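# Bridge three sticks over the blue disc using posts

## Task

Place all three sticks so that each stick's axis, taken between its two ends, runs above the blue disc painted on the table. When finished, no stick may be in contact with the table, every post must remain close to its original spot, and the layout must hold up by itself with no robot supporting it. You may use any number of the three arms. The arms are fixed on the tabletop at these scene-frame positions in metres, with headings in degrees measured counter-clockwise from +x: arm1 x=+0.62 y=+0.00 z=+0.72 facing +180; arm2 x=-0.31 y=+0.54 z=+0.72 facing -60; arm3 x=-0.31 y=-0.54 z=+0.72 facing +60. To finish, open the grippers and move the arms away from the sticks.

## Robot and tools

Robots: three identical i2rt Big YAM arms named arm1, arm2 and arm3. Each has six revolute joints, a two-finger gripper and a wrist camera. The camera rides on top of the hand and looks toward the fingertips when joints 1 and 6 are 0 and the hand is level. The hand can reach roughly 1.0 m from the joint-1 axis. The joints move at different speeds, so the hand may sweep a wide arc between two postures. Watch for the arms colliding around the middle of the table.

Frames: there is one scene frame, with its origin on the floor and +z pointing up. The tabletop is near z=0.72. The point called hand lies midway between the fingertips. Its z axis runs along the fingers, and the fingers open and close along its y axis.

execute_actions(actions, cameras): actions is a list holding at most one action. An empty list just reports the state and images. The action is an object keyed by arm name, and each arm holds a "joints" object. That object gives absolute joint targets, not offsets, and each arm has its own entry. Any subset of these keys may appear:
- joint1_rad: -2.879 to 2.879. Rotates the arm about its foot, counter-clockwise from above is positive. At 0 the arm extends the way its foot faces.
- joint2_rad: 0 to 3.141. Shoulder. At 0 the upper arm points roughly level and backward, and raising the value lifts it up and then forward.
- joint3_rad: 0 to 3.019. Elbow. At 0 it is fully folded, and larger values open it.
- joint4_rad: -1.692 to 1.57. Hand pitch, positive tilts the fingers up.
- joint5_rad: -1.57 to 1.57. Sideways hand swing, positive goes to the arm's right.
- joint6_rad: -2.094 to 2.094. Hand roll, positive is clockwise viewed from behind the hand.
- gripper_m: 0 to 0.093 metres of fingertip gap. Each finger pad grips with about 50 to 62 N.
The tolerances for counting a target as reached are ±0.045, 0.14, 0.09, 0.055, 0.03, 0.035 rad for joints 1 to 6 and ±0.003 m for the gripper. All motions in an action start together. A single action runs for at most 15 s. An unknown key or an out-of-range value rejects the whole call, and nothing moves. Joints you leave out keep their previous targets and may still be pushing. A target very near the current position may produce no motion. cameras takes a list from arm1_cam_wrist, arm2_cam_wrist, arm3_cam_wrist, cam_high, cam_low, all. If omitted, null or ["all"], every camera is returned, and [] returns none. The "pictures" line gives the order of the images.

wait(seconds): 0 to 10 s. No new command is sent, and it returns the same output as an empty action.

zoom_image(camera, region): region is [x0, y0, x1, y1] in pixels of that camera's most recent full image, with the origin at the top-left and a size of at most 504x504. Wrist images are 616x616 fisheye. cam_high and cam_low are 672x504 room cameras. Calibration values (K, distortion, T_world_to_cam) are given per camera and may be off by a few degrees or millimetres. Wrist camera poses are computed from the joint readings.

read_manual(section): gives only the URDF licence texts and does not move anything.

finished_scene(scene): ends the current scene for good. Call it only after the sticks are resting stably and the arms have let go and moved clear.

Reading results: joint_positions gives the current joint values, and gripper_m is the sum of the two finger joints. joint_status tells how each commanded motion ended:
- "off_target": the joint stopped short of its target and may still be pushing.
- "contact_stop": the joint stopped and now holds where it stopped.
- "time_out": the joint could not finish in time. It may keep pushing toward its target, or toward one limited to 0.375, 0.375, 0.113, 0.225, 0.075, 0.3 rad from where it stands, and it will move there on its own if the path clears.
- "not_followed" (with a "joint command not followed" line and a cause): the self/inter-arm clearance check blocked that arm's targets, though a gripper target still runs. The arm may retry those targets on later actions. The check can react too late, and between arms it ignores fingers, gripper housings and wrist cameras.
- "limit_stop_at_motor_heat": a heat stop interrupted the motion, so send the target again.
on_its_own lists what the joints are doing without a command. Its "held at" value is the target being held, not the actual position. A stop reported in one call cancels the remaining movement, wait and finish calls in that reply. Joint torques are the total drive output for joints 1 to 6. They are noisy, offset and affected by friction.

Avoid these: a Big YAM does not stop on contact and keeps pushing, so to relieve a push, send the joint its reported position. Sustained pushing or holding heats the motors. Above 85 °C a MOTOR HOT warning appears, and at 100 °C the arm lets go and falls. Joints holding a load sag over time. Never press two arms together. Avoid hard hits, slams and drops. Do not knock sticks or posts out of the work area, and keep the posts near their starting spots. Loose objects may occasionally be nudged by outside pushes. The simulation keeps running while you think, and the robots hold their last command during that time.

Each tool is called after "Request:" as name(argument=value, ...), one argument or row to a line, values as JSON.

## Session

Request:
execute_actions(
  actions=[],
)

Scene clock: 0.00 s.
Joint torques (N m, as the arm reports them, + toward a larger angle): no reading
arm1.joint_positions: joint1_rad=-0.273 joint2_rad=+0.522 joint3_rad=+1.372 joint4_rad=-1.211 joint5_rad=+0.246 joint6_rad=+0.443 gripper_m=+0.094
arm1.joint_status: not commanded
arm1.hand: x=+0.4387 y=+0.1031 z=+1.3638 quat_wxyz=(-0.048, +0.738, -0.356, -0.571) (m; scene frame)
arm2.joint_positions: joint1_rad=+0.110 joint2_rad=+0.425 joint3_rad=+1.347 joint4_rad=-1.450 joint5_rad=+0.138 joint6_rad=+0.217 gripper_m=+0.094
arm2.joint_status: not commanded
arm2.hand: x=-0.2396 y=+0.4071 z=+1.2583 quat_wxyz=(-0.445, -0.496, -0.709, +0.231) (m; scene frame)
arm3.joint_positions: joint1_rad=-0.228 joint2_rad=+0.563 joint3_rad=+1.422 joint4_rad=-1.338 joint5_rad=+0.206 joint6_rad=+0.287 gripper_m=+0.094
arm3.joint_status: not commanded
arm3.hand: x=-0.1503 y=-0.4108 z=+1.3208 quat_wxyz=(-0.485, +0.180, -0.832, -0.201) (m; scene frame)
pictures: arm1_cam_wrist, arm2_cam_wrist, arm3_cam_wrist, cam_high, cam_low
Images, in order (width x height): arm1_cam_wrist 616x616, arm2_cam_wrist 616x616, arm3_cam_wrist 616x616, cam_high 672x504, cam_low 672x504.

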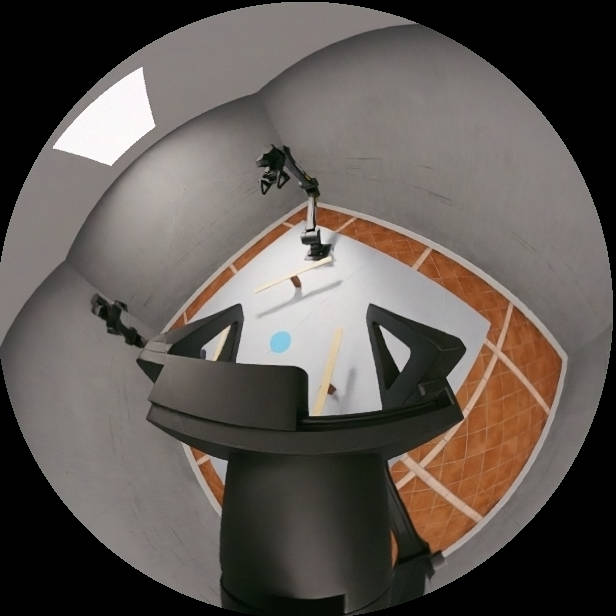

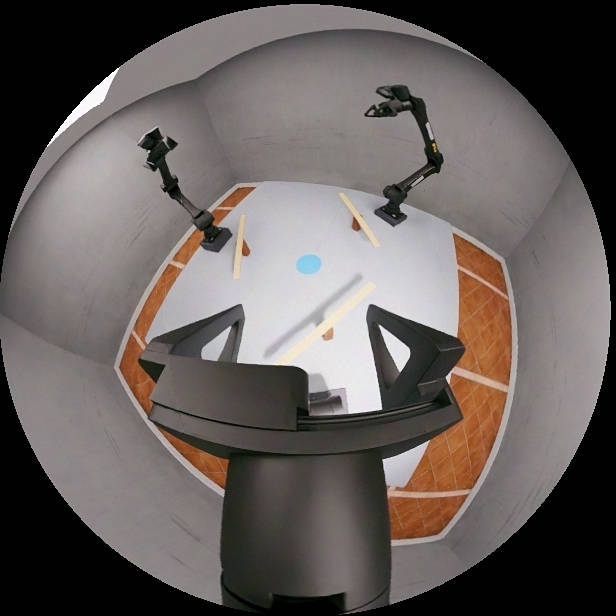

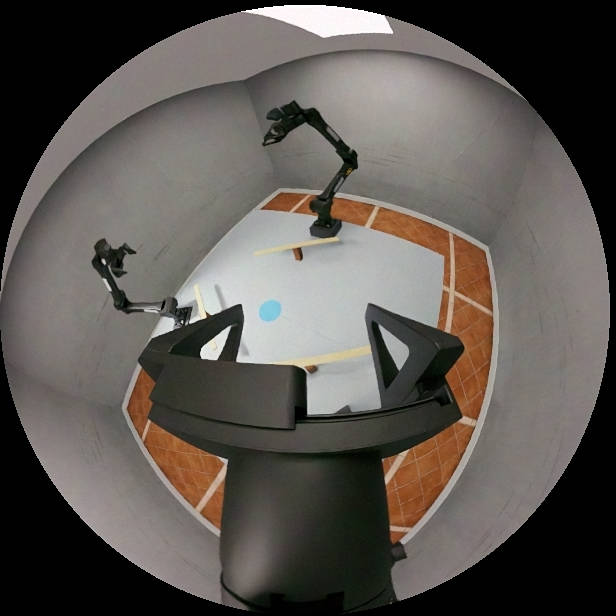

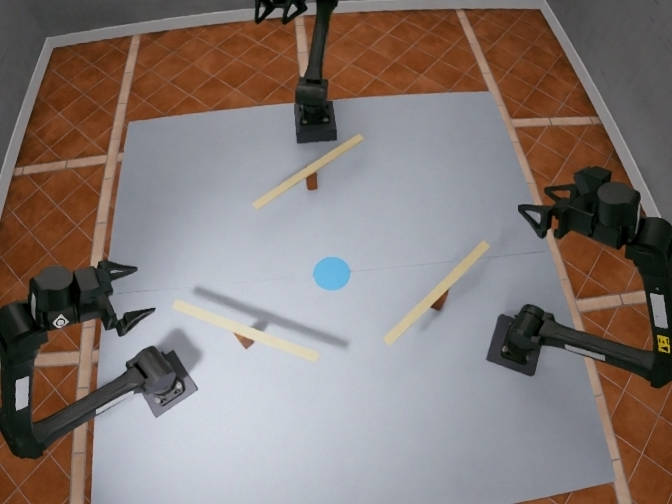

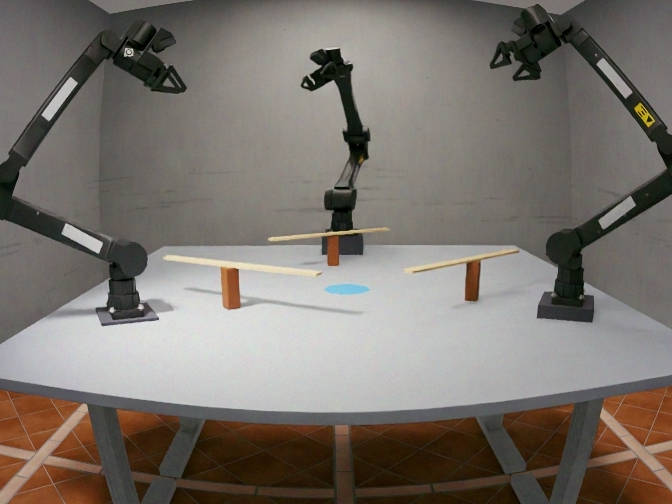

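Request:
zoom_image(
  camera="cam_high",
  region=[160, 120, 500, 375],
)

Request:
zoom_image(
  camera="cam_low",
  region=[150, 200, 530, 330],
)

Region (160, 120, 500, 375) of cam_high's 672x504 image, scaled by 1.482, with more detail than that image has; it fills the top 378 rows of this view, and the rest is white.

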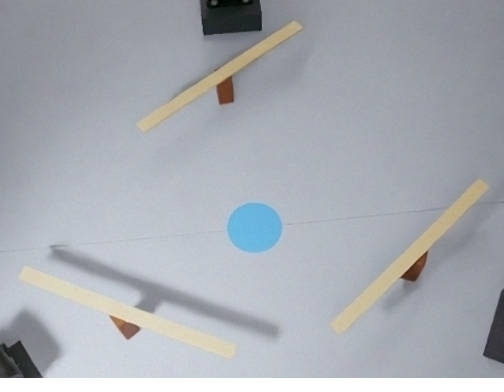

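Region (150, 200, 530, 330) of cam_low's 672x504 image, scaled by 1.326, with more detail than that image has; it fills the top 172 rows of this view, and the rest is white.

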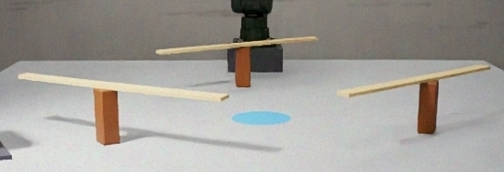

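Request:
execute_actions(
  actions=[
    {"arm1":{"joints":{"joint1_rad":0.265,"joint2_rad":0.967,"joint3_rad":0.707,"joint4_rad":-1.311,"joint5_rad":0,"joint6_rad":1.251}},"arm2":{"joints":{"joint1_rad":0.274,"joint2_rad":0.923,"joint3_rad":0.829,"joint4_rad":-1.477,"joint5_rad":0,"joint6_rad":1.239}},"arm3":{"joints":{"joint1_rad":-0.525,"joint2_rad":1.1,"joint3_rad":0.872,"joint4_rad":-1.342,"joint5_rad":0,"joint6_rad":-1.693}}},
  ],
)

Scene clock: 62.93 s.
Joint torques (N m, as the arm reports them, + toward a larger angle): arm1=[-0.9  -4.78  8.58  0.13  0.06  0.16] | arm2=[ 1.09 -4.32 10.04 -0.22 -0.17  0.07] | arm3=[-1.91 -6.6   9.7   0.49 -0.29 -0.13]
arm1.joint_positions: joint1_rad=+0.262 joint2_rad=+0.964 joint3_rad=+0.720 joint4_rad=-1.305 joint5_rad=+0.000 joint6_rad=+1.244 gripper_m=+0.094
arm1.joint_status: all done
arm1.hand: x=+0.3910 y=-0.0587 z=+0.9282 quat_wxyz=(+0.014, +0.881, -0.473, -0.008) (m; scene frame)
arm2.joint_positions: joint1_rad=+0.268 joint2_rad=+0.929 joint3_rad=+0.813 joint4_rad=-1.469 joint5_rad=+0.004 joint6_rad=+1.226 gripper_m=+0.094
arm2.joint_status: all done
arm2.hand: x=-0.1483 y=+0.3801 z=+0.9128 quat_wxyz=(+0.006, -0.840, -0.543, +0.006) (m; scene frame)
arm3.joint_positions: joint1_rad=-0.519 joint2_rad=+1.106 joint3_rad=+0.870 joint4_rad=-1.338 joint5_rad=+0.003 joint6_rad=-1.675 gripper_m=+0.094
arm3.joint_status: all done
arm3.hand: x=-0.0683 y=-0.3907 z=+0.9179 quat_wxyz=(+0.001, +0.896, -0.444, +0.002) (m; scene frame)
pictures: arm1_cam_wrist, arm2_cam_wrist, arm3_cam_wrist, cam_high, cam_low
camera_calibration (this result's frames):
arm1_cam_wrist: T_world_to_cam=[[0.832186, 0.553276, -0.0367631, -0.258283], [0.469416, -0.667656, 0.577827, -0.752777], [0.295153, -0.498117, -0.815331, 0.73405], [0, 0, 0, 1]] pos_world=[0.351648, 0.00594818, 1.02397]
arm2_cam_wrist: T_world_to_cam=[[-0.918473, 0.39421, 0.0317114, -0.315488], [0.338251, 0.74148, 0.579477, -0.757521], [0.204922, 0.542961, -0.814371, 0.68993], [0, 0, 0, 1]] pos_world=[-0.174917, 0.31145, 1.01083]
arm3_cam_wrist: T_world_to_cam=[[0.78946, 0.613782, 0.00483823, 0.290641], [0.489549, -0.634384, 0.598246, -0.762092], [0.370262, -0.469923, -0.801298, 0.700497], [0, 0, 0, 1]] pos_world=[-0.115736, -0.33267, 1.01582]
Images, in order (width x height): arm1_cam_wrist 616x616, arm2_cam_wrist 616x616, arm3_cam_wrist 616x616, cam_high 672x504, cam_low 672x504.

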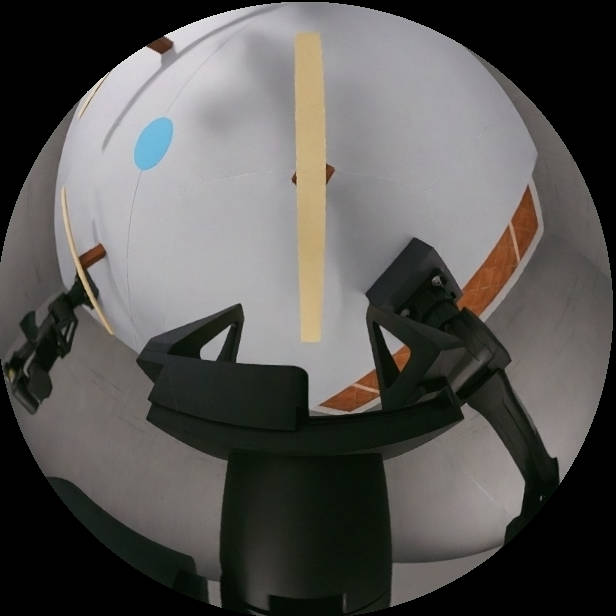

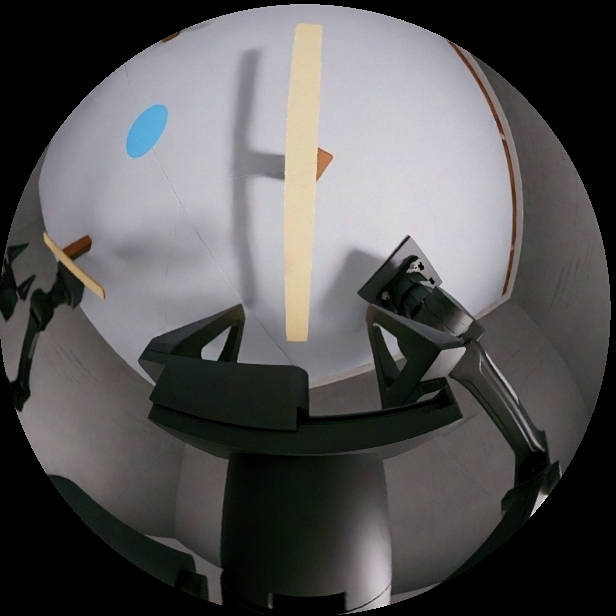

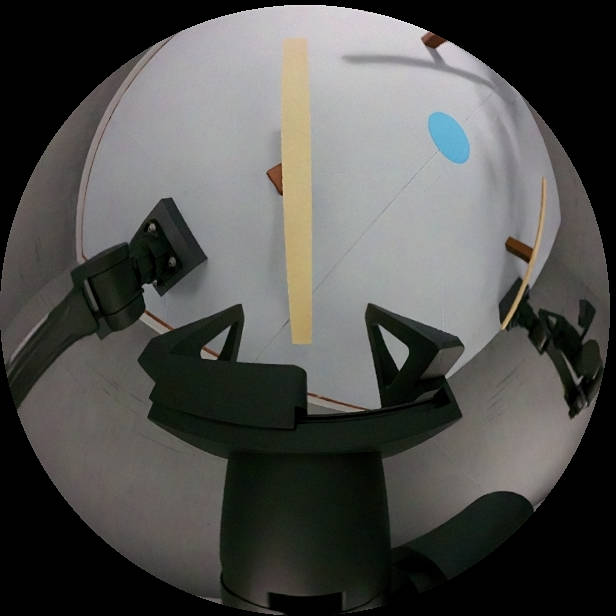

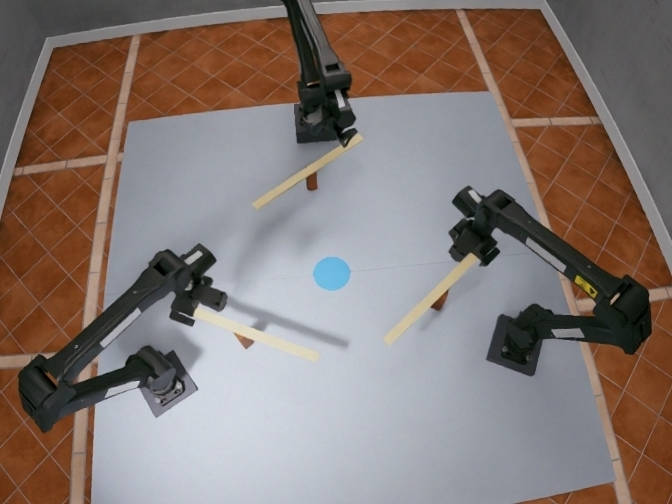

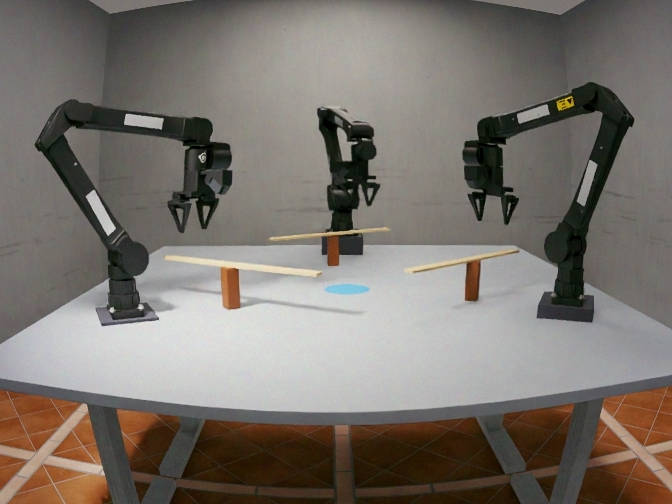

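Request:
execute_actions(
  actions=[
    {"arm1":{"joints":{"joint1_rad":0.255,"joint2_rad":1.107,"joint3_rad":0.486,"joint4_rad":-0.95}},"arm2":{"joints":{"joint1_rad":0.287,"joint2_rad":1.036,"joint3_rad":0.608,"joint4_rad":-1.143}},"arm3":{"joints":{"joint2_rad":1.229,"joint3_rad":0.67,"joint4_rad":-1.011}}},
  ],
)

Scene clock: 73.77 s.
Joint torques (N m, as the arm reports them, + toward a larger angle): arm1=[-1.86 -6.02  7.92  0.77  0.06  0.16] | arm2=[ 1.37 -5.45  9.06  0.44 -0.17  0.07] | arm3=[-0.48 -7.52  8.64  0.74 -0.23 -0.14]
arm1.joint_positions: joint1_rad=+0.262 joint2_rad=+1.113 joint3_rad=+0.488 joint4_rad=-0.961 joint5_rad=+0.000 joint6_rad=+1.244 gripper_m=+0.094
arm1.joint_status: all done
arm1.hand: x=+0.4062 y=-0.0557 z=+0.8166 quat_wxyz=(+0.001, +0.881, -0.473, +0.005) (m; scene frame)
arm2.joint_positions: joint1_rad=+0.277 joint2_rad=+1.046 joint3_rad=+0.593 joint4_rad=-1.155 joint5_rad=+0.004 joint6_rad=+1.226 gripper_m=+0.094
arm2.joint_status: all done
arm2.hand: x=-0.1471 y=+0.3813 z=+0.8081 quat_wxyz=(+0.017, -0.837, -0.546, +0.008) (m; scene frame)
arm3.joint_positions: joint1_rad=-0.519 joint2_rad=+1.237 joint3_rad=+0.667 joint4_rad=-1.020 joint5_rad=+0.003 joint6_rad=-1.676 gripper_m=+0.094
arm3.joint_status: all done
arm3.hand: x=-0.0718 y=-0.3929 z=+0.8122 quat_wxyz=(+0.008, +0.896, -0.443, -0.003) (m; scene frame)
pictures: arm1_cam_wrist, arm2_cam_wrist, arm3_cam_wrist, cam_high, cam_low
camera_calibration (this result's frames):
arm1_cam_wrist: T_world_to_cam=[[0.832898, 0.553424, -0.00138375, -0.305828], [0.448314, -0.673238, 0.588017, -0.693534], [0.324492, -0.490379, -0.808847, 0.623312], [0, 0, 0, 1]] pos_world=[0.363385, 0.00799818, 0.911551]
arm2_cam_wrist: T_world_to_cam=[[-0.921341, 0.385254, 0.0520623, -0.325046], [0.340733, 0.735779, 0.585261, -0.700238], [0.187168, 0.556965, -0.809172, 0.591624], [0, 0, 0, 1]] pos_world=[-0.171617, 0.310932, 0.90547]
arm3_cam_wrist: T_world_to_cam=[[0.788732, 0.614645, -0.0106165, 0.308033], [0.498477, -0.629364, 0.596172, -0.694167], [0.359753, -0.475512, -0.802786, 0.614327], [0, 0, 0, 1]] pos_world=[-0.117935, -0.334094, 0.910286]
Images, in order (width x height): arm1_cam_wrist 616x616, arm2_cam_wrist 616x616, arm3_cam_wrist 616x616, cam_high 672x504, cam_low 672x504.

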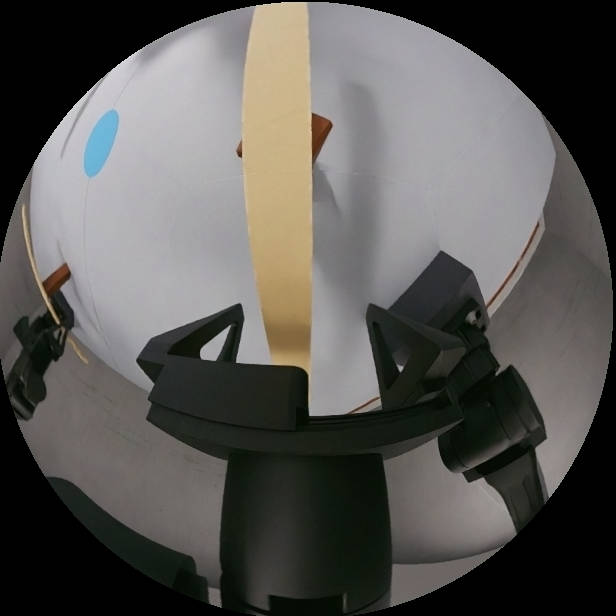

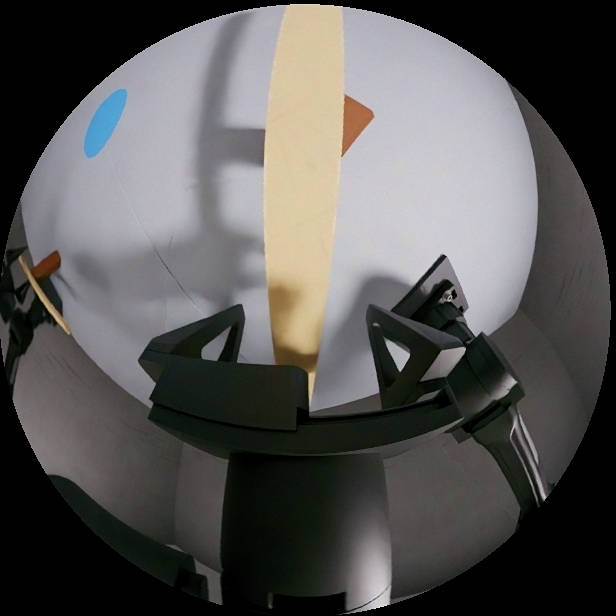

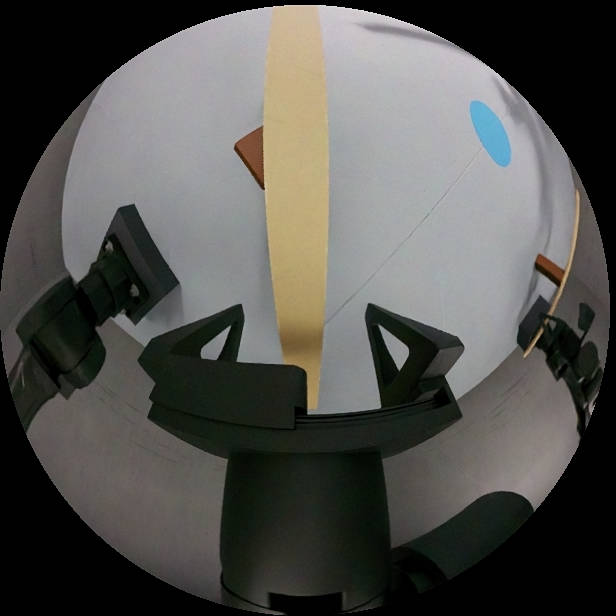

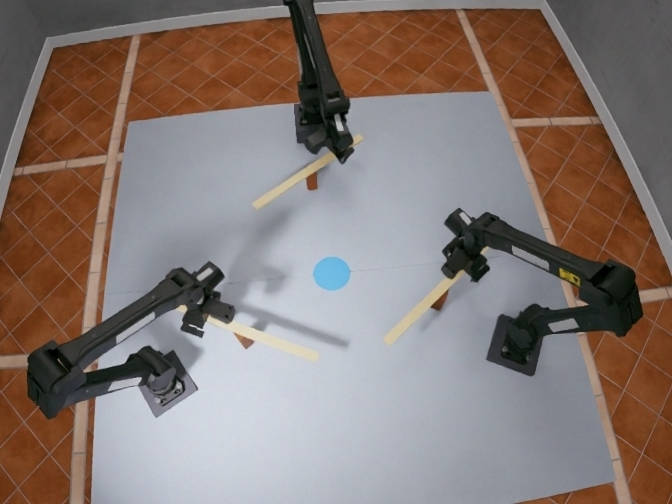

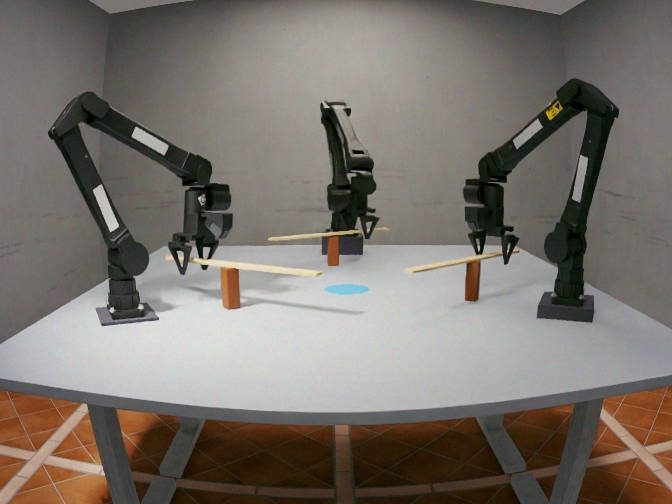

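Request:
execute_actions(
  actions=[
    {"arm1":{"joints":{"joint2_rad":1.142,"joint3_rad":0.527,"gripper_m":0.07}},"arm2":{"joints":{"joint3_rad":0.625,"gripper_m":0.055}},"arm3":{"joints":{"gripper_m":0.055}}},
  ],
  cameras=["arm1_cam_wrist","arm2_cam_wrist"],
)

Scene clock: 77.77 s.
Joint torques (N m, as the arm reports them, + toward a larger angle): arm1=[-1.86 -5.05 11.3   0.74  0.06  0.16] | arm2=[ 1.32 -5.22 10.34  0.45 -0.17  0.07] | arm3=[-2.52 -7.14  8.5   0.89 -0.23 -0.15]
arm1.joint_positions: joint1_rad=+0.262 joint2_rad=+1.134 joint3_rad=+0.488 joint4_rad=-0.961 joint5_rad=+0.000 joint6_rad=+1.244 gripper_m=+0.070
arm1.joint_status: all done
arm1.hand: x=+0.4082 y=-0.0552 z=+0.8124 quat_wxyz=(-0.006, +0.881, -0.473, +0.013) (m; scene frame)
arm2.joint_positions: joint1_rad=+0.277 joint2_rad=+1.046 joint3_rad=+0.593 joint4_rad=-1.155 joint5_rad=+0.004 joint6_rad=+1.226 gripper_m=+0.055
arm2.joint_status: all done
arm2.hand: x=-0.1471 y=+0.3813 z=+0.8081 quat_wxyz=(+0.017, -0.837, -0.546, +0.008) (m; scene frame)
arm3.joint_positions: joint1_rad=-0.519 joint2_rad=+1.237 joint3_rad=+0.667 joint4_rad=-1.020 joint5_rad=+0.003 joint6_rad=-1.677 gripper_m=+0.055
arm3.joint_status: all done
arm3.hand: x=-0.0718 y=-0.3929 z=+0.8122 quat_wxyz=(+0.008, +0.896, -0.443, -0.003) (m; scene frame)
pictures: arm1_cam_wrist, arm2_cam_wrist
camera_calibration (this result's frames):
arm1_cam_wrist: T_world_to_cam=[[0.83261, 0.553539, 0.0188356, -0.324143], [0.436244, -0.676375, 0.593471, -0.691295], [0.341249, -0.485913, -0.804635, 0.609429], [0, 0, 0, 1]] pos_world=[0.363491, 0.00798078, 0.906737]
arm2_cam_wrist: T_world_to_cam=[[-0.921341, 0.385254, 0.0520623, -0.325046], [0.340733, 0.735779, 0.585261, -0.700238], [0.187168, 0.556965, -0.809172, 0.591624], [0, 0, 0, 1]] pos_world=[-0.171617, 0.310932, 0.90547]
Images, in order (width x height): arm1_cam_wrist 616x616, arm2_cam_wrist 616x616.

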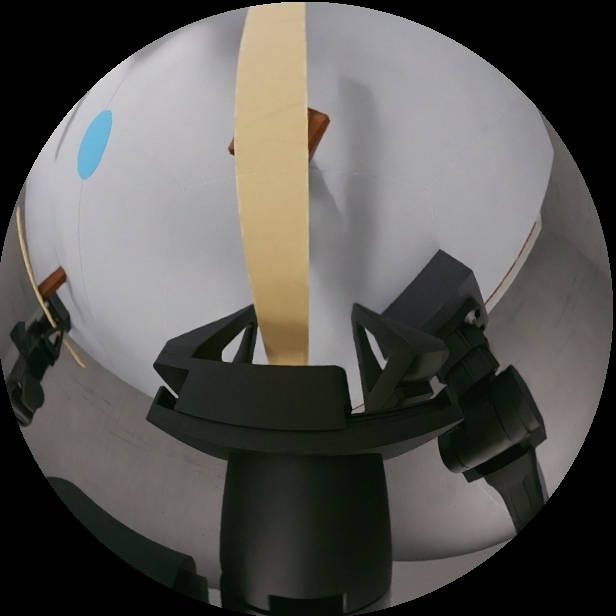

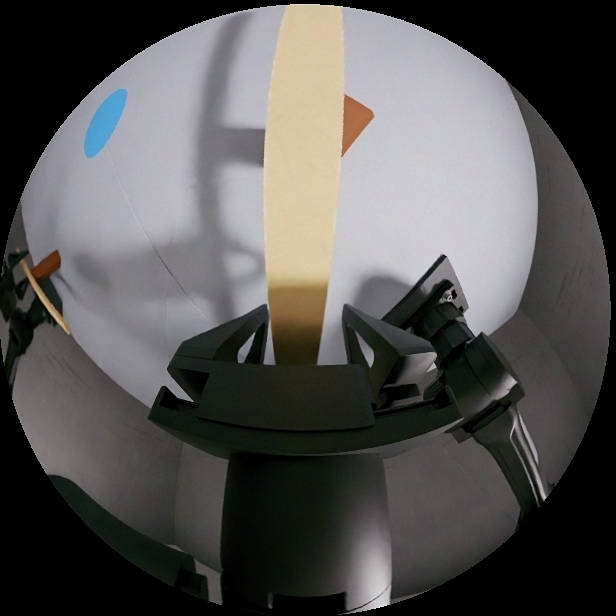

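Request:
execute_actions(
  actions=[
    {"arm1":{"joints":{"joint4_rad":-0.9,"joint3_rad":0.5}},"arm2":{"joints":{"joint4_rad":-1.118,"joint3_rad":0.605}}},
  ],
  cameras=["arm1_cam_wrist","arm2_cam_wrist"],
)

Scene clock: 80.80 s.
Joint torques (N m, as the arm reports them, + toward a larger angle): arm1=[-1.82 -5.2   9.05  0.83  0.06  0.16] | arm2=[ 1.32 -5.34  8.8   0.47 -0.16  0.07] | arm3=[-1.27 -6.34  8.48  0.82 -0.23 -0.11]
arm1.joint_positions: joint1_rad=+0.262 joint2_rad=+1.134 joint3_rad=+0.488 joint4_rad=-0.911 joint5_rad=+0.000 joint6_rad=+1.244 gripper_m=+0.070
arm1.joint_status: all done
arm1.hand: x=+0.3963 y=-0.0583 z=+0.8123 quat_wxyz=(+0.011, +0.881, -0.473, -0.005) (m; scene frame)
arm2.joint_positions: joint1_rad=+0.277 joint2_rad=+1.046 joint3_rad=+0.593 joint4_rad=-1.130 joint5_rad=+0.004 joint6_rad=+1.226 gripper_m=+0.055
arm2.joint_status: all done
arm2.hand: x=-0.1427 y=+0.3771 z=+0.8080 quat_wxyz=(+0.004, -0.838, -0.546, +0.006) (m; scene frame)
arm3.joint_positions: joint1_rad=-0.519 joint2_rad=+1.237 joint3_rad=+0.667 joint4_rad=-1.020 joint5_rad=+0.003 joint6_rad=-1.677 gripper_m=+0.055
arm3.joint_status: not commanded
arm3.hand: x=-0.0718 y=-0.3929 z=+0.8122 quat_wxyz=(+0.008, +0.896, -0.443, -0.003) (m; scene frame)
pictures: arm1_cam_wrist, arm2_cam_wrist
camera_calibration (this result's frames):
arm1_cam_wrist: T_world_to_cam=[[0.83263, 0.553098, -0.0284627, -0.274127], [0.464299, -0.669089, 0.580298, -0.688208], [0.301918, -0.496389, -0.813906, 0.634438], [0, 0, 0, 1]] pos_world=[0.356232, 0.00607479, 0.907936]
arm2_cam_wrist: T_world_to_cam=[[-0.922124, 0.385839, 0.0285465, -0.300594], [0.330016, 0.745906, 0.578545, -0.698464], [0.201932, 0.542911, -0.815151, 0.605271], [0, 0, 0, 1]] pos_world=[-0.168904, 0.308361, 0.906061]
Images, in order (width x height): arm1_cam_wrist 616x616, arm2_cam_wrist 616x616.

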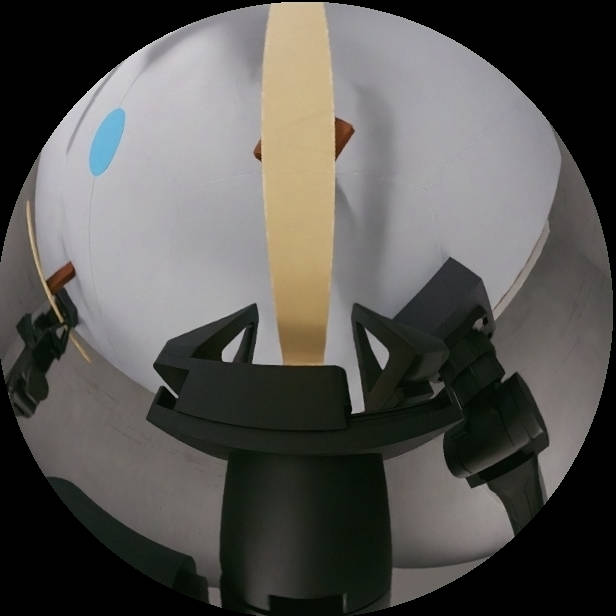

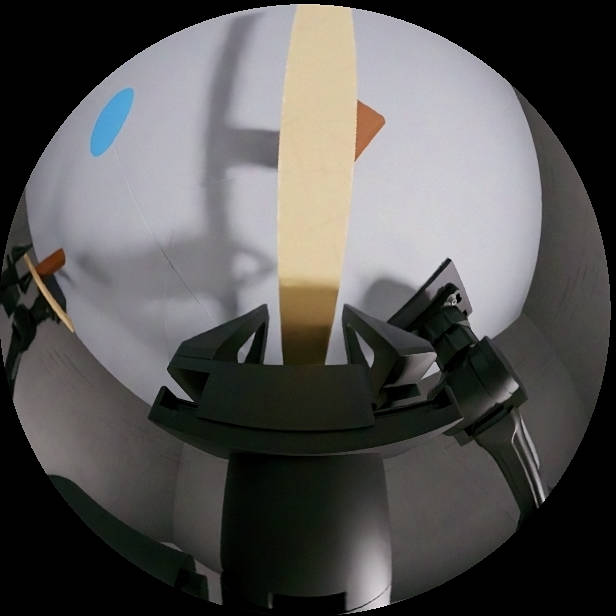

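Request:
execute_actions(
  actions=[
    {"arm1":{"joints":{"gripper_m":0.015}},"arm2":{"joints":{"gripper_m":0.015}},"arm3":{"joints":{"gripper_m":0.015}}},
  ],
  cameras=[],
)

Request:
execute_actions(
  actions=[
    {"arm1":{"joints":{"joint2_rad":0.967,"joint3_rad":0.72,"joint4_rad":-1.29}},"arm2":{"joints":{"joint2_rad":0.923,"joint3_rad":0.84,"joint4_rad":-1.46}},"arm3":{"joints":{"joint2_rad":1.077,"joint3_rad":1.03,"joint4_rad":-1.482}}},
  ],
)

Scene clock: 84.40 s.
Joint torques (N m, as the arm reports them, + toward a larger angle): arm1=[-1.85 -5.18  9.1   0.8   0.06  0.13] | arm2=[ 1.29 -5.48  8.8   0.42 -0.16  0.03] | arm3=[-2.1  -7.65  8.82  0.76 -0.24 -0.09]
arm1.joint_positions: joint1_rad=+0.262 joint2_rad=+1.134 joint3_rad=+0.488 joint4_rad=-0.910 joint5_rad=+0.000 joint6_rad=+1.246 gripper_m=+0.027
arm1.joint_status: gripper_m off_target (ended at +0.027, target +0.015)
arm1.hand: x=+0.3962 y=-0.0584 z=+0.8123 quat_wxyz=(+0.011, +0.880, -0.474, -0.005) (m; scene frame)
arm2.joint_positions: joint1_rad=+0.278 joint2_rad=+1.046 joint3_rad=+0.593 joint4_rad=-1.128 joint5_rad=+0.004 joint6_rad=+1.230 gripper_m=+0.027
arm2.joint_status: gripper_m off_target (ended at +0.027, target +0.015)
arm2.hand: x=-0.1422 y=+0.3769 z=+0.8080 quat_wxyz=(+0.004, -0.838, -0.545, +0.005) (m; scene frame)
arm3.joint_positions: joint1_rad=-0.519 joint2_rad=+1.237 joint3_rad=+0.667 joint4_rad=-1.018 joint5_rad=+0.003 joint6_rad=-1.680 gripper_m=+0.027
arm3.joint_status: gripper_m off_target (ended at +0.027, target +0.015)
arm3.hand: x=-0.0714 y=-0.3927 z=+0.8122 quat_wxyz=(+0.007, +0.897, -0.442, -0.002) (m; scene frame)
pictures: none
No camera images: the call's "cameras" was empty. Leave "cameras" out to get every camera's image.

Scene clock: 85.60 s.
Joint torques (N m, as the arm reports them, + toward a larger angle): arm1=[-1.85 -4.35 11.74  0.    0.05  0.13] | arm2=[ 1.18 -3.47 11.18 -0.25 -0.08  0.04] | arm3=[-1.56 -4.62 12.86  0.02 -0.17 -0.07]
arm1.joint_positions: joint1_rad=+0.262 joint2_rad=+0.960 joint3_rad=+0.695 joint4_rad=-1.280 joint5_rad=+0.000 joint6_rad=+1.246 gripper_m=+0.027
arm1.joint_status: all done
arm1.hand: x=+0.3935 y=-0.0581 z=+0.9197 quat_wxyz=(+0.015, +0.880, -0.474, -0.010) (m; scene frame)
arm2.joint_positions: joint1_rad=+0.278 joint2_rad=+0.921 joint3_rad=+0.810 joint4_rad=-1.450 joint5_rad=+0.002 joint6_rad=+1.230 gripper_m=+0.027
arm2.joint_status: all done
arm2.hand: x=-0.1439 y=+0.3797 z=+0.9133 quat_wxyz=(-0.006, -0.838, -0.545, +0.002) (m; scene frame)
arm3.joint_positions: joint1_rad=-0.519 joint2_rad=+1.068 joint3_rad=+0.996 joint4_rad=-1.474 joint5_rad=+0.003 joint6_rad=-1.680 gripper_m=+0.027
arm3.joint_status: all done
arm3.hand: x=-0.0661 y=-0.3892 z=+0.9755 quat_wxyz=(-0.011, +0.897, -0.441, +0.009) (m; scene frame)
pictures: arm1_cam_wrist, arm2_cam_wrist, arm3_cam_wrist, cam_high, cam_low
camera_calibration (this result's frames):
arm1_cam_wrist: T_world_to_cam=[[0.833551, 0.550991, -0.0400171, -0.258669], [0.469502, -0.668372, 0.576929, -0.747937], [0.291136, -0.499688, -0.815813, 0.728657], [0, 0, 0, 1]] pos_world=[0.354633, 0.00672517, 1.0156]
arm2_cam_wrist: T_world_to_cam=[[-0.921141, 0.389146, 0.00808919, -0.288208], [0.322819, 0.752198, 0.574444, -0.760584], [0.217458, 0.531755, -0.818504, 0.699514], [0, 0, 0, 1]] pos_world=[-0.172064, 0.312294, 1.0118]
arm3_cam_wrist: T_world_to_cam=[[0.785933, 0.617434, 0.03293, 0.261532], [0.478519, -0.641109, 0.599999, -0.801677], [0.391572, -0.455802, -0.799322, 0.75155], [0, 0, 0, 1]] pos_world=[-0.116215, -0.332882, 1.07312]
Images, in order (width x height): arm1_cam_wrist 616x616, arm2_cam_wrist 616x616, arm3_cam_wrist 616x616, cam_high 672x504, cam_low 672x504.

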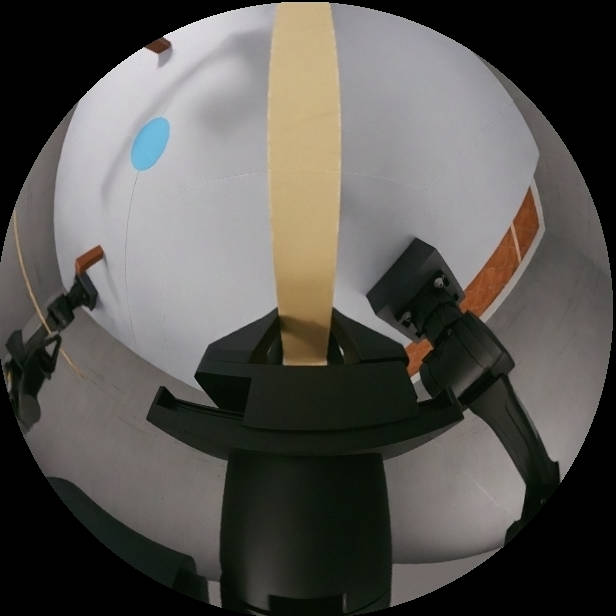

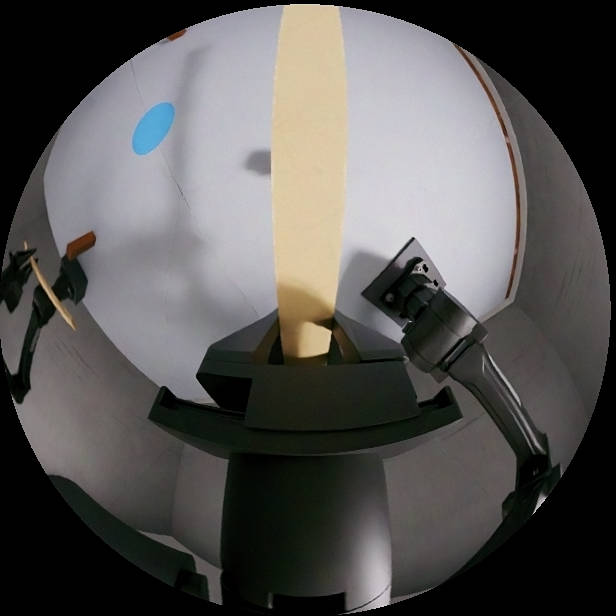

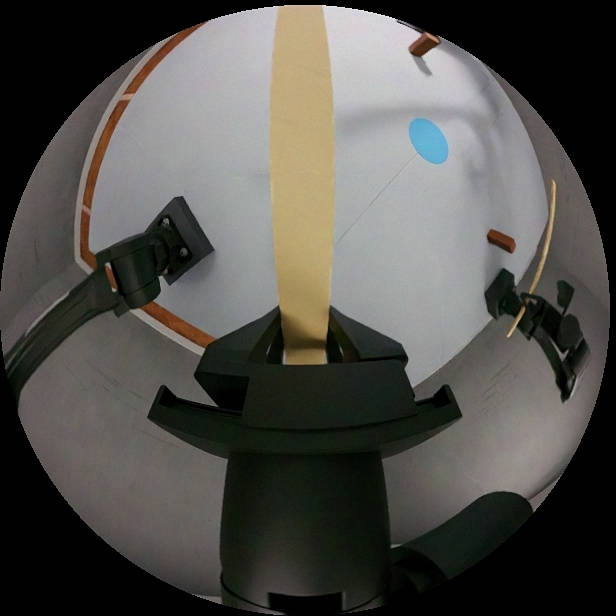

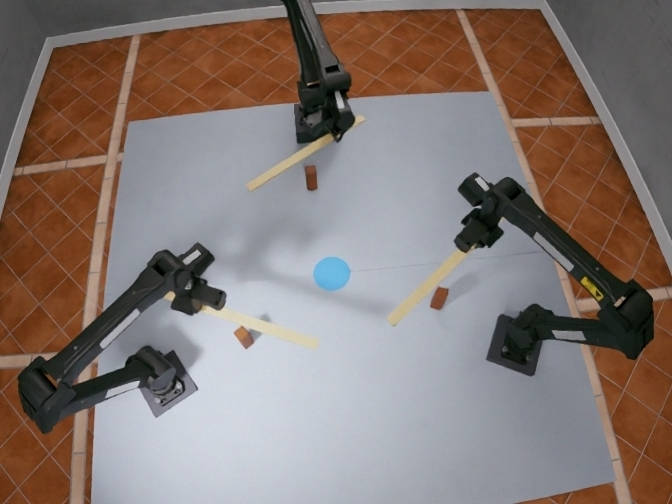

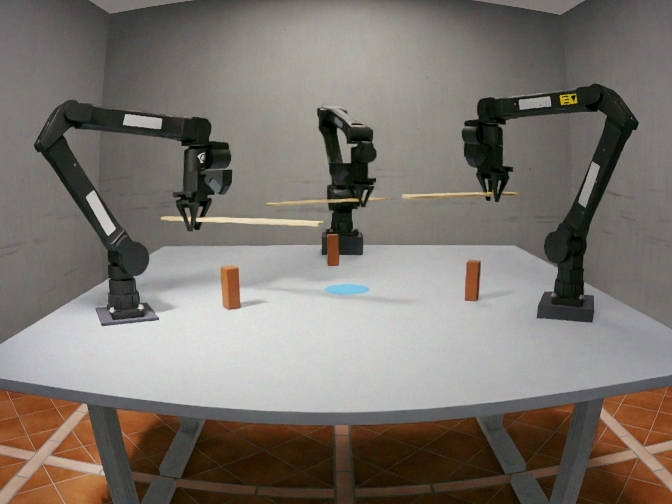

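Request:
execute_actions(
  actions=[
    {"arm1":{"joints":{"joint1_rad":-0.134,"joint2_rad":0.993,"joint3_rad":0.665,"joint4_rad":-1.08,"joint6_rad":-0.15}},"arm3":{"joints":{"joint1_rad":-0.134,"joint2_rad":0.964,"joint3_rad":0.724,"joint4_rad":-1.17,"joint6_rad":-0.13}}},
  ],
  cameras=[],
)

Request:
execute_actions(
  actions=[
    {"arm2":{"joints":{"joint1_rad":-0.134,"joint2_rad":0.948,"joint3_rad":0.795,"joint4_rad":-1.245,"joint6_rad":-0.15}}},
  ],
)

Scene clock: 101.63 s.
Joint torques (N m, as the arm reports them, + toward a larger angle): arm1=[-1.44 -5.47  8.97  1.28 -0.01 -0.04] | arm2=[ 1.35 -3.5  11.18 -0.27 -0.07  0.04] | arm3=[-0.3  -3.73 10.01  1.34 -0.07  0.32]
arm1.joint_positions: joint1_rad=-0.131 joint2_rad=+0.990 joint3_rad=+0.675 joint4_rad=-1.094 joint5_rad=-0.001 joint6_rad=-0.142 gripper_m=+0.027
arm1.joint_status: all done
arm1.hand: x=+0.3497 y=+0.0385 z=+0.9085 quat_wxyz=(-0.005, +0.996, +0.003, -0.084) (m; scene frame)
arm2.joint_positions: joint1_rad=+0.278 joint2_rad=+0.921 joint3_rad=+0.810 joint4_rad=-1.450 joint5_rad=+0.002 joint6_rad=+1.230 gripper_m=+0.027
arm2.joint_status: not commanded
arm2.hand: x=-0.1439 y=+0.3797 z=+0.9133 quat_wxyz=(-0.006, -0.838, -0.545, +0.002) (m; scene frame)
arm3.joint_positions: joint1_rad=-0.140 joint2_rad=+0.960 joint3_rad=+0.724 joint4_rad=-1.181 joint5_rad=+0.003 joint6_rad=-0.148 gripper_m=+0.027
arm3.joint_status: all done
arm3.hand: x=-0.1480 y=-0.3224 z=+0.9010 quat_wxyz=(-0.074, +0.510, -0.857, -0.027) (m; scene frame)
pictures: none
No camera images: the call's "cameras" was empty. Leave "cameras" out to get every camera's image.

Scene clock: 103.70 s.
Joint torques (N m, as the arm reports them, + toward a larger angle): arm1=[-1.45 -5.42  8.97  1.27 -0.01 -0.02] | arm2=[ 0.06 -4.01  9.69  0.97 -0.1  -0.14] | arm3=[-0.87 -3.64  9.66  1.03 -0.15  0.2 ]
arm1.joint_positions: joint1_rad=-0.131 joint2_rad=+0.990 joint3_rad=+0.675 joint4_rad=-1.094 joint5_rad=-0.001 joint6_rad=-0.142 gripper_m=+0.027
arm1.joint_status: not commanded
arm1.hand: x=+0.3497 y=+0.0385 z=+0.9085 quat_wxyz=(-0.005, +0.996, +0.003, -0.084) (m; scene frame)
arm2.joint_positions: joint1_rad=-0.129 joint2_rad=+0.945 joint3_rad=+0.787 joint4_rad=-1.261 joint5_rad=-0.001 joint6_rad=-0.137 gripper_m=+0.027
arm2.joint_status: all done
arm2.hand: x=-0.2037 y=+0.2898 z=+0.9031 quat_wxyz=(-0.060, -0.491, -0.868, +0.048) (m; scene frame)
arm3.joint_positions: joint1_rad=-0.140 joint2_rad=+0.960 joint3_rad=+0.724 joint4_rad=-1.181 joint5_rad=+0.003 joint6_rad=-0.147 gripper_m=+0.027
arm3.joint_status: not commanded
arm3.hand: x=-0.1480 y=-0.3224 z=+0.9010 quat_wxyz=(-0.074, +0.510, -0.857, -0.027) (m; scene frame)
pictures: arm1_cam_wrist, arm2_cam_wrist, arm3_cam_wrist, cam_high, cam_low
camera_calibration (this result's frames):
arm1_cam_wrist: T_world_to_cam=[[-0.00742373, 0.999946, 0.00724141, -0.0419511], [0.900236, 0.00353048, 0.435387, -0.704235], [0.435338, 0.00975117, -0.900214, 0.78713], [0, 0, 0, 1]] pos_world=[0.290999, 0.0367597, 1.0155]
arm2_cam_wrist: T_world_to_cam=[[-0.848514, -0.527483, 0.0422587, -0.0585911], [-0.4546, 0.767485, 0.452002, -0.720097], [-0.270857, 0.364319, -0.891015, 0.766495], [0, 0, 0, 1]] pos_world=[-0.169461, 0.242508, 1.01092]
arm3_cam_wrist: T_world_to_cam=[[0.88137, -0.471146, 0.0347486, -0.0513896], [-0.431926, -0.773834, 0.463271, -0.729293], [-0.191379, -0.423322, -0.885535, 0.756434], [0, 0, 0, 1]] pos_world=[-0.124943, -0.268349, 1.00949]
Images, in order (width x height): arm1_cam_wrist 616x616, arm2_cam_wrist 616x616, arm3_cam_wrist 616x616, cam_high 672x504, cam_low 672x504.

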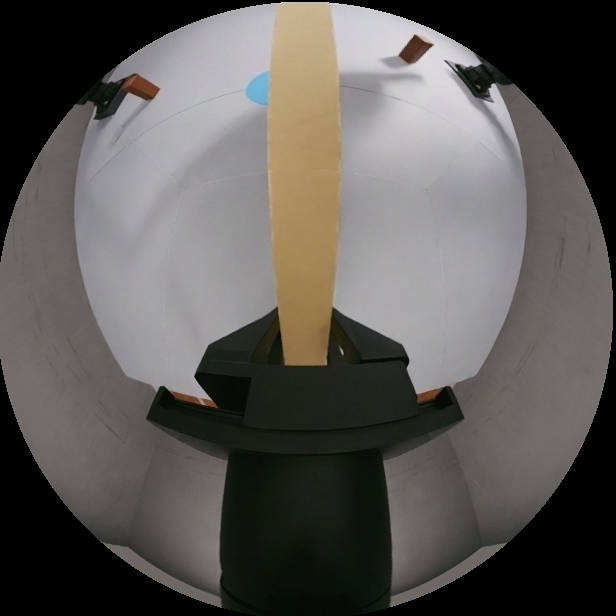

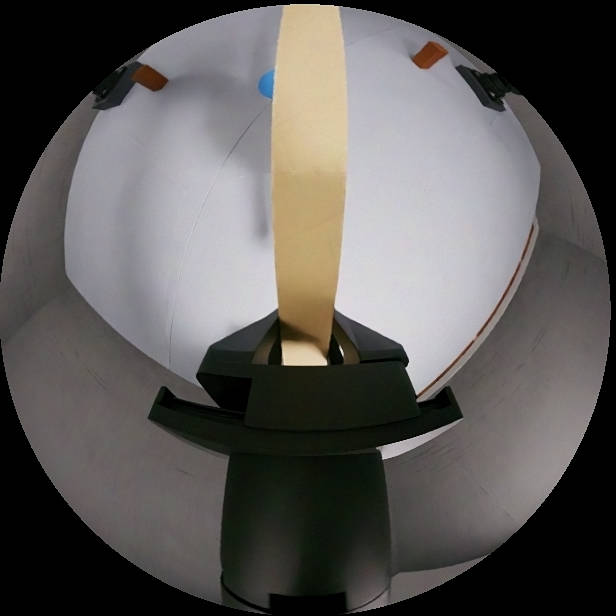

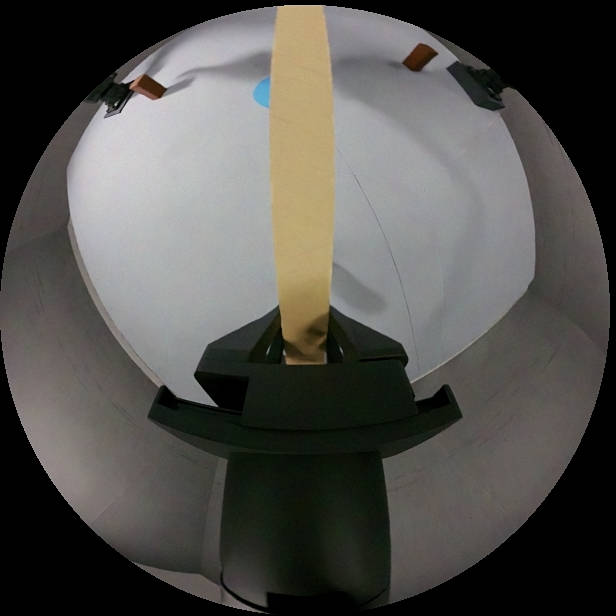

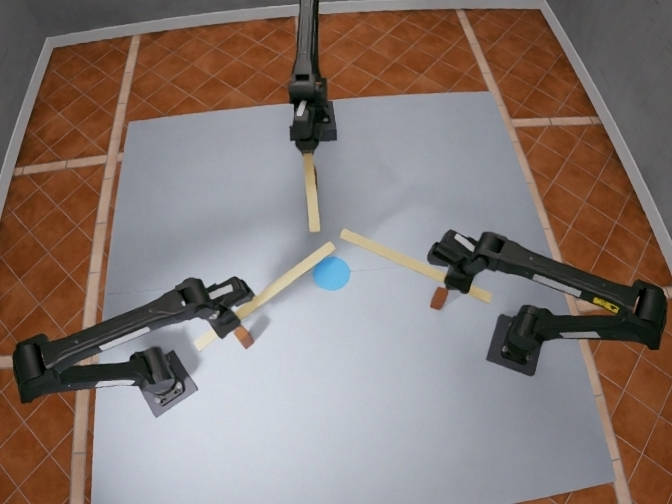

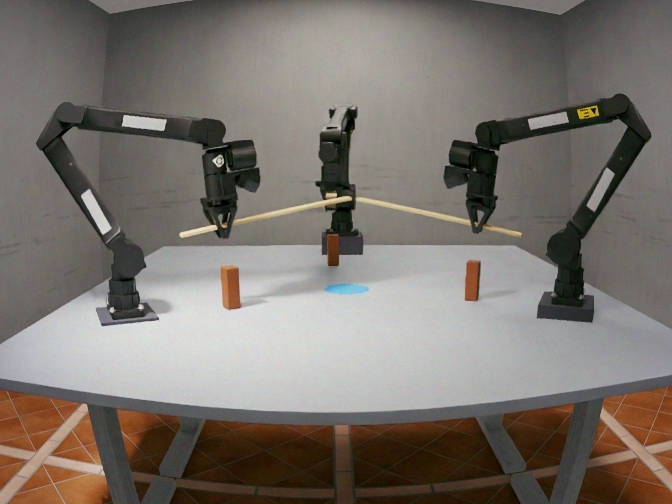

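Request:
execute_actions(
  actions=[
    {"arm1":{"joints":{"joint4_rad":-1.025}},"arm2":{"joints":{"joint4_rad":-1.178,"joint6_rad":-0.09}},"arm3":{"joints":{"joint4_rad":-1.10,"joint6_rad":-0.09}}},
  ],
  cameras=["cam_high","cam_low"],
)

Request:
zoom_image(
  camera="cam_low",
  region=[160, 150, 530, 320],
)

Scene clock: 110.53 s.
Joint torques (N m, as the arm reports them, + toward a larger angle): arm1=[-1.42 -5.58  9.05  1.4  -0.01 -0.02] | arm2=[ 0.07 -4.16  9.78  1.16 -0.1   0.08] | arm3=[-0.51 -4.05  9.79  1.32 -0.13  0.23]
arm1.joint_positions: joint1_rad=-0.131 joint2_rad=+0.990 joint3_rad=+0.675 joint4_rad=-1.040 joint5_rad=-0.001 joint6_rad=-0.142 gripper_m=+0.027
arm1.joint_status: all done
arm1.hand: x=+0.3368 y=+0.0402 z=+0.9110 quat_wxyz=(-0.009, +0.994, +0.003, -0.110) (m; scene frame)
arm2.joint_positions: joint1_rad=-0.129 joint2_rad=+0.945 joint3_rad=+0.787 joint4_rad=-1.196 joint5_rad=-0.001 joint6_rad=-0.105 gripper_m=+0.027
arm2.joint_status: all done
arm2.hand: x=-0.1975 y=+0.2754 z=+0.9061 quat_wxyz=(-0.087, -0.503, -0.857, +0.067) (m; scene frame)
arm3.joint_positions: joint1_rad=-0.140 joint2_rad=+0.960 joint3_rad=+0.724 joint4_rad=-1.113 joint5_rad=+0.003 joint6_rad=-0.108 gripper_m=+0.027
arm3.joint_status: all done
arm3.hand: x=-0.1381 y=-0.3092 z=+0.9042 quat_wxyz=(-0.104, +0.491, -0.864, -0.042) (m; scene frame)
pictures: cam_high, cam_low
Images, in order (width x height): cam_high 672x504, cam_low 672x504.

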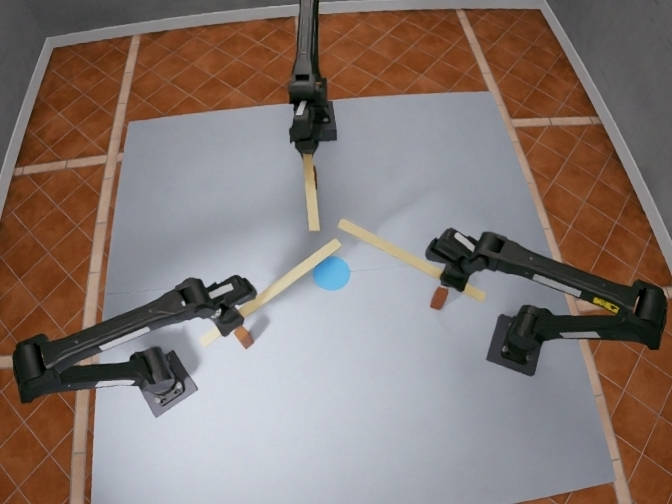

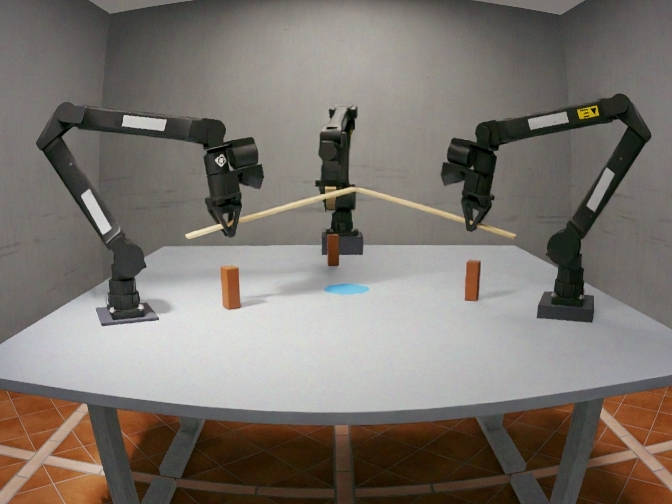

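Region (160, 150, 530, 320) of cam_low's 672x504 image, scaled by 1.362, with more detail than that image has; it fills the top 232 rows of this view, and the rest is white.

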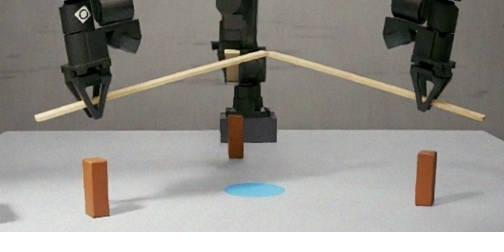

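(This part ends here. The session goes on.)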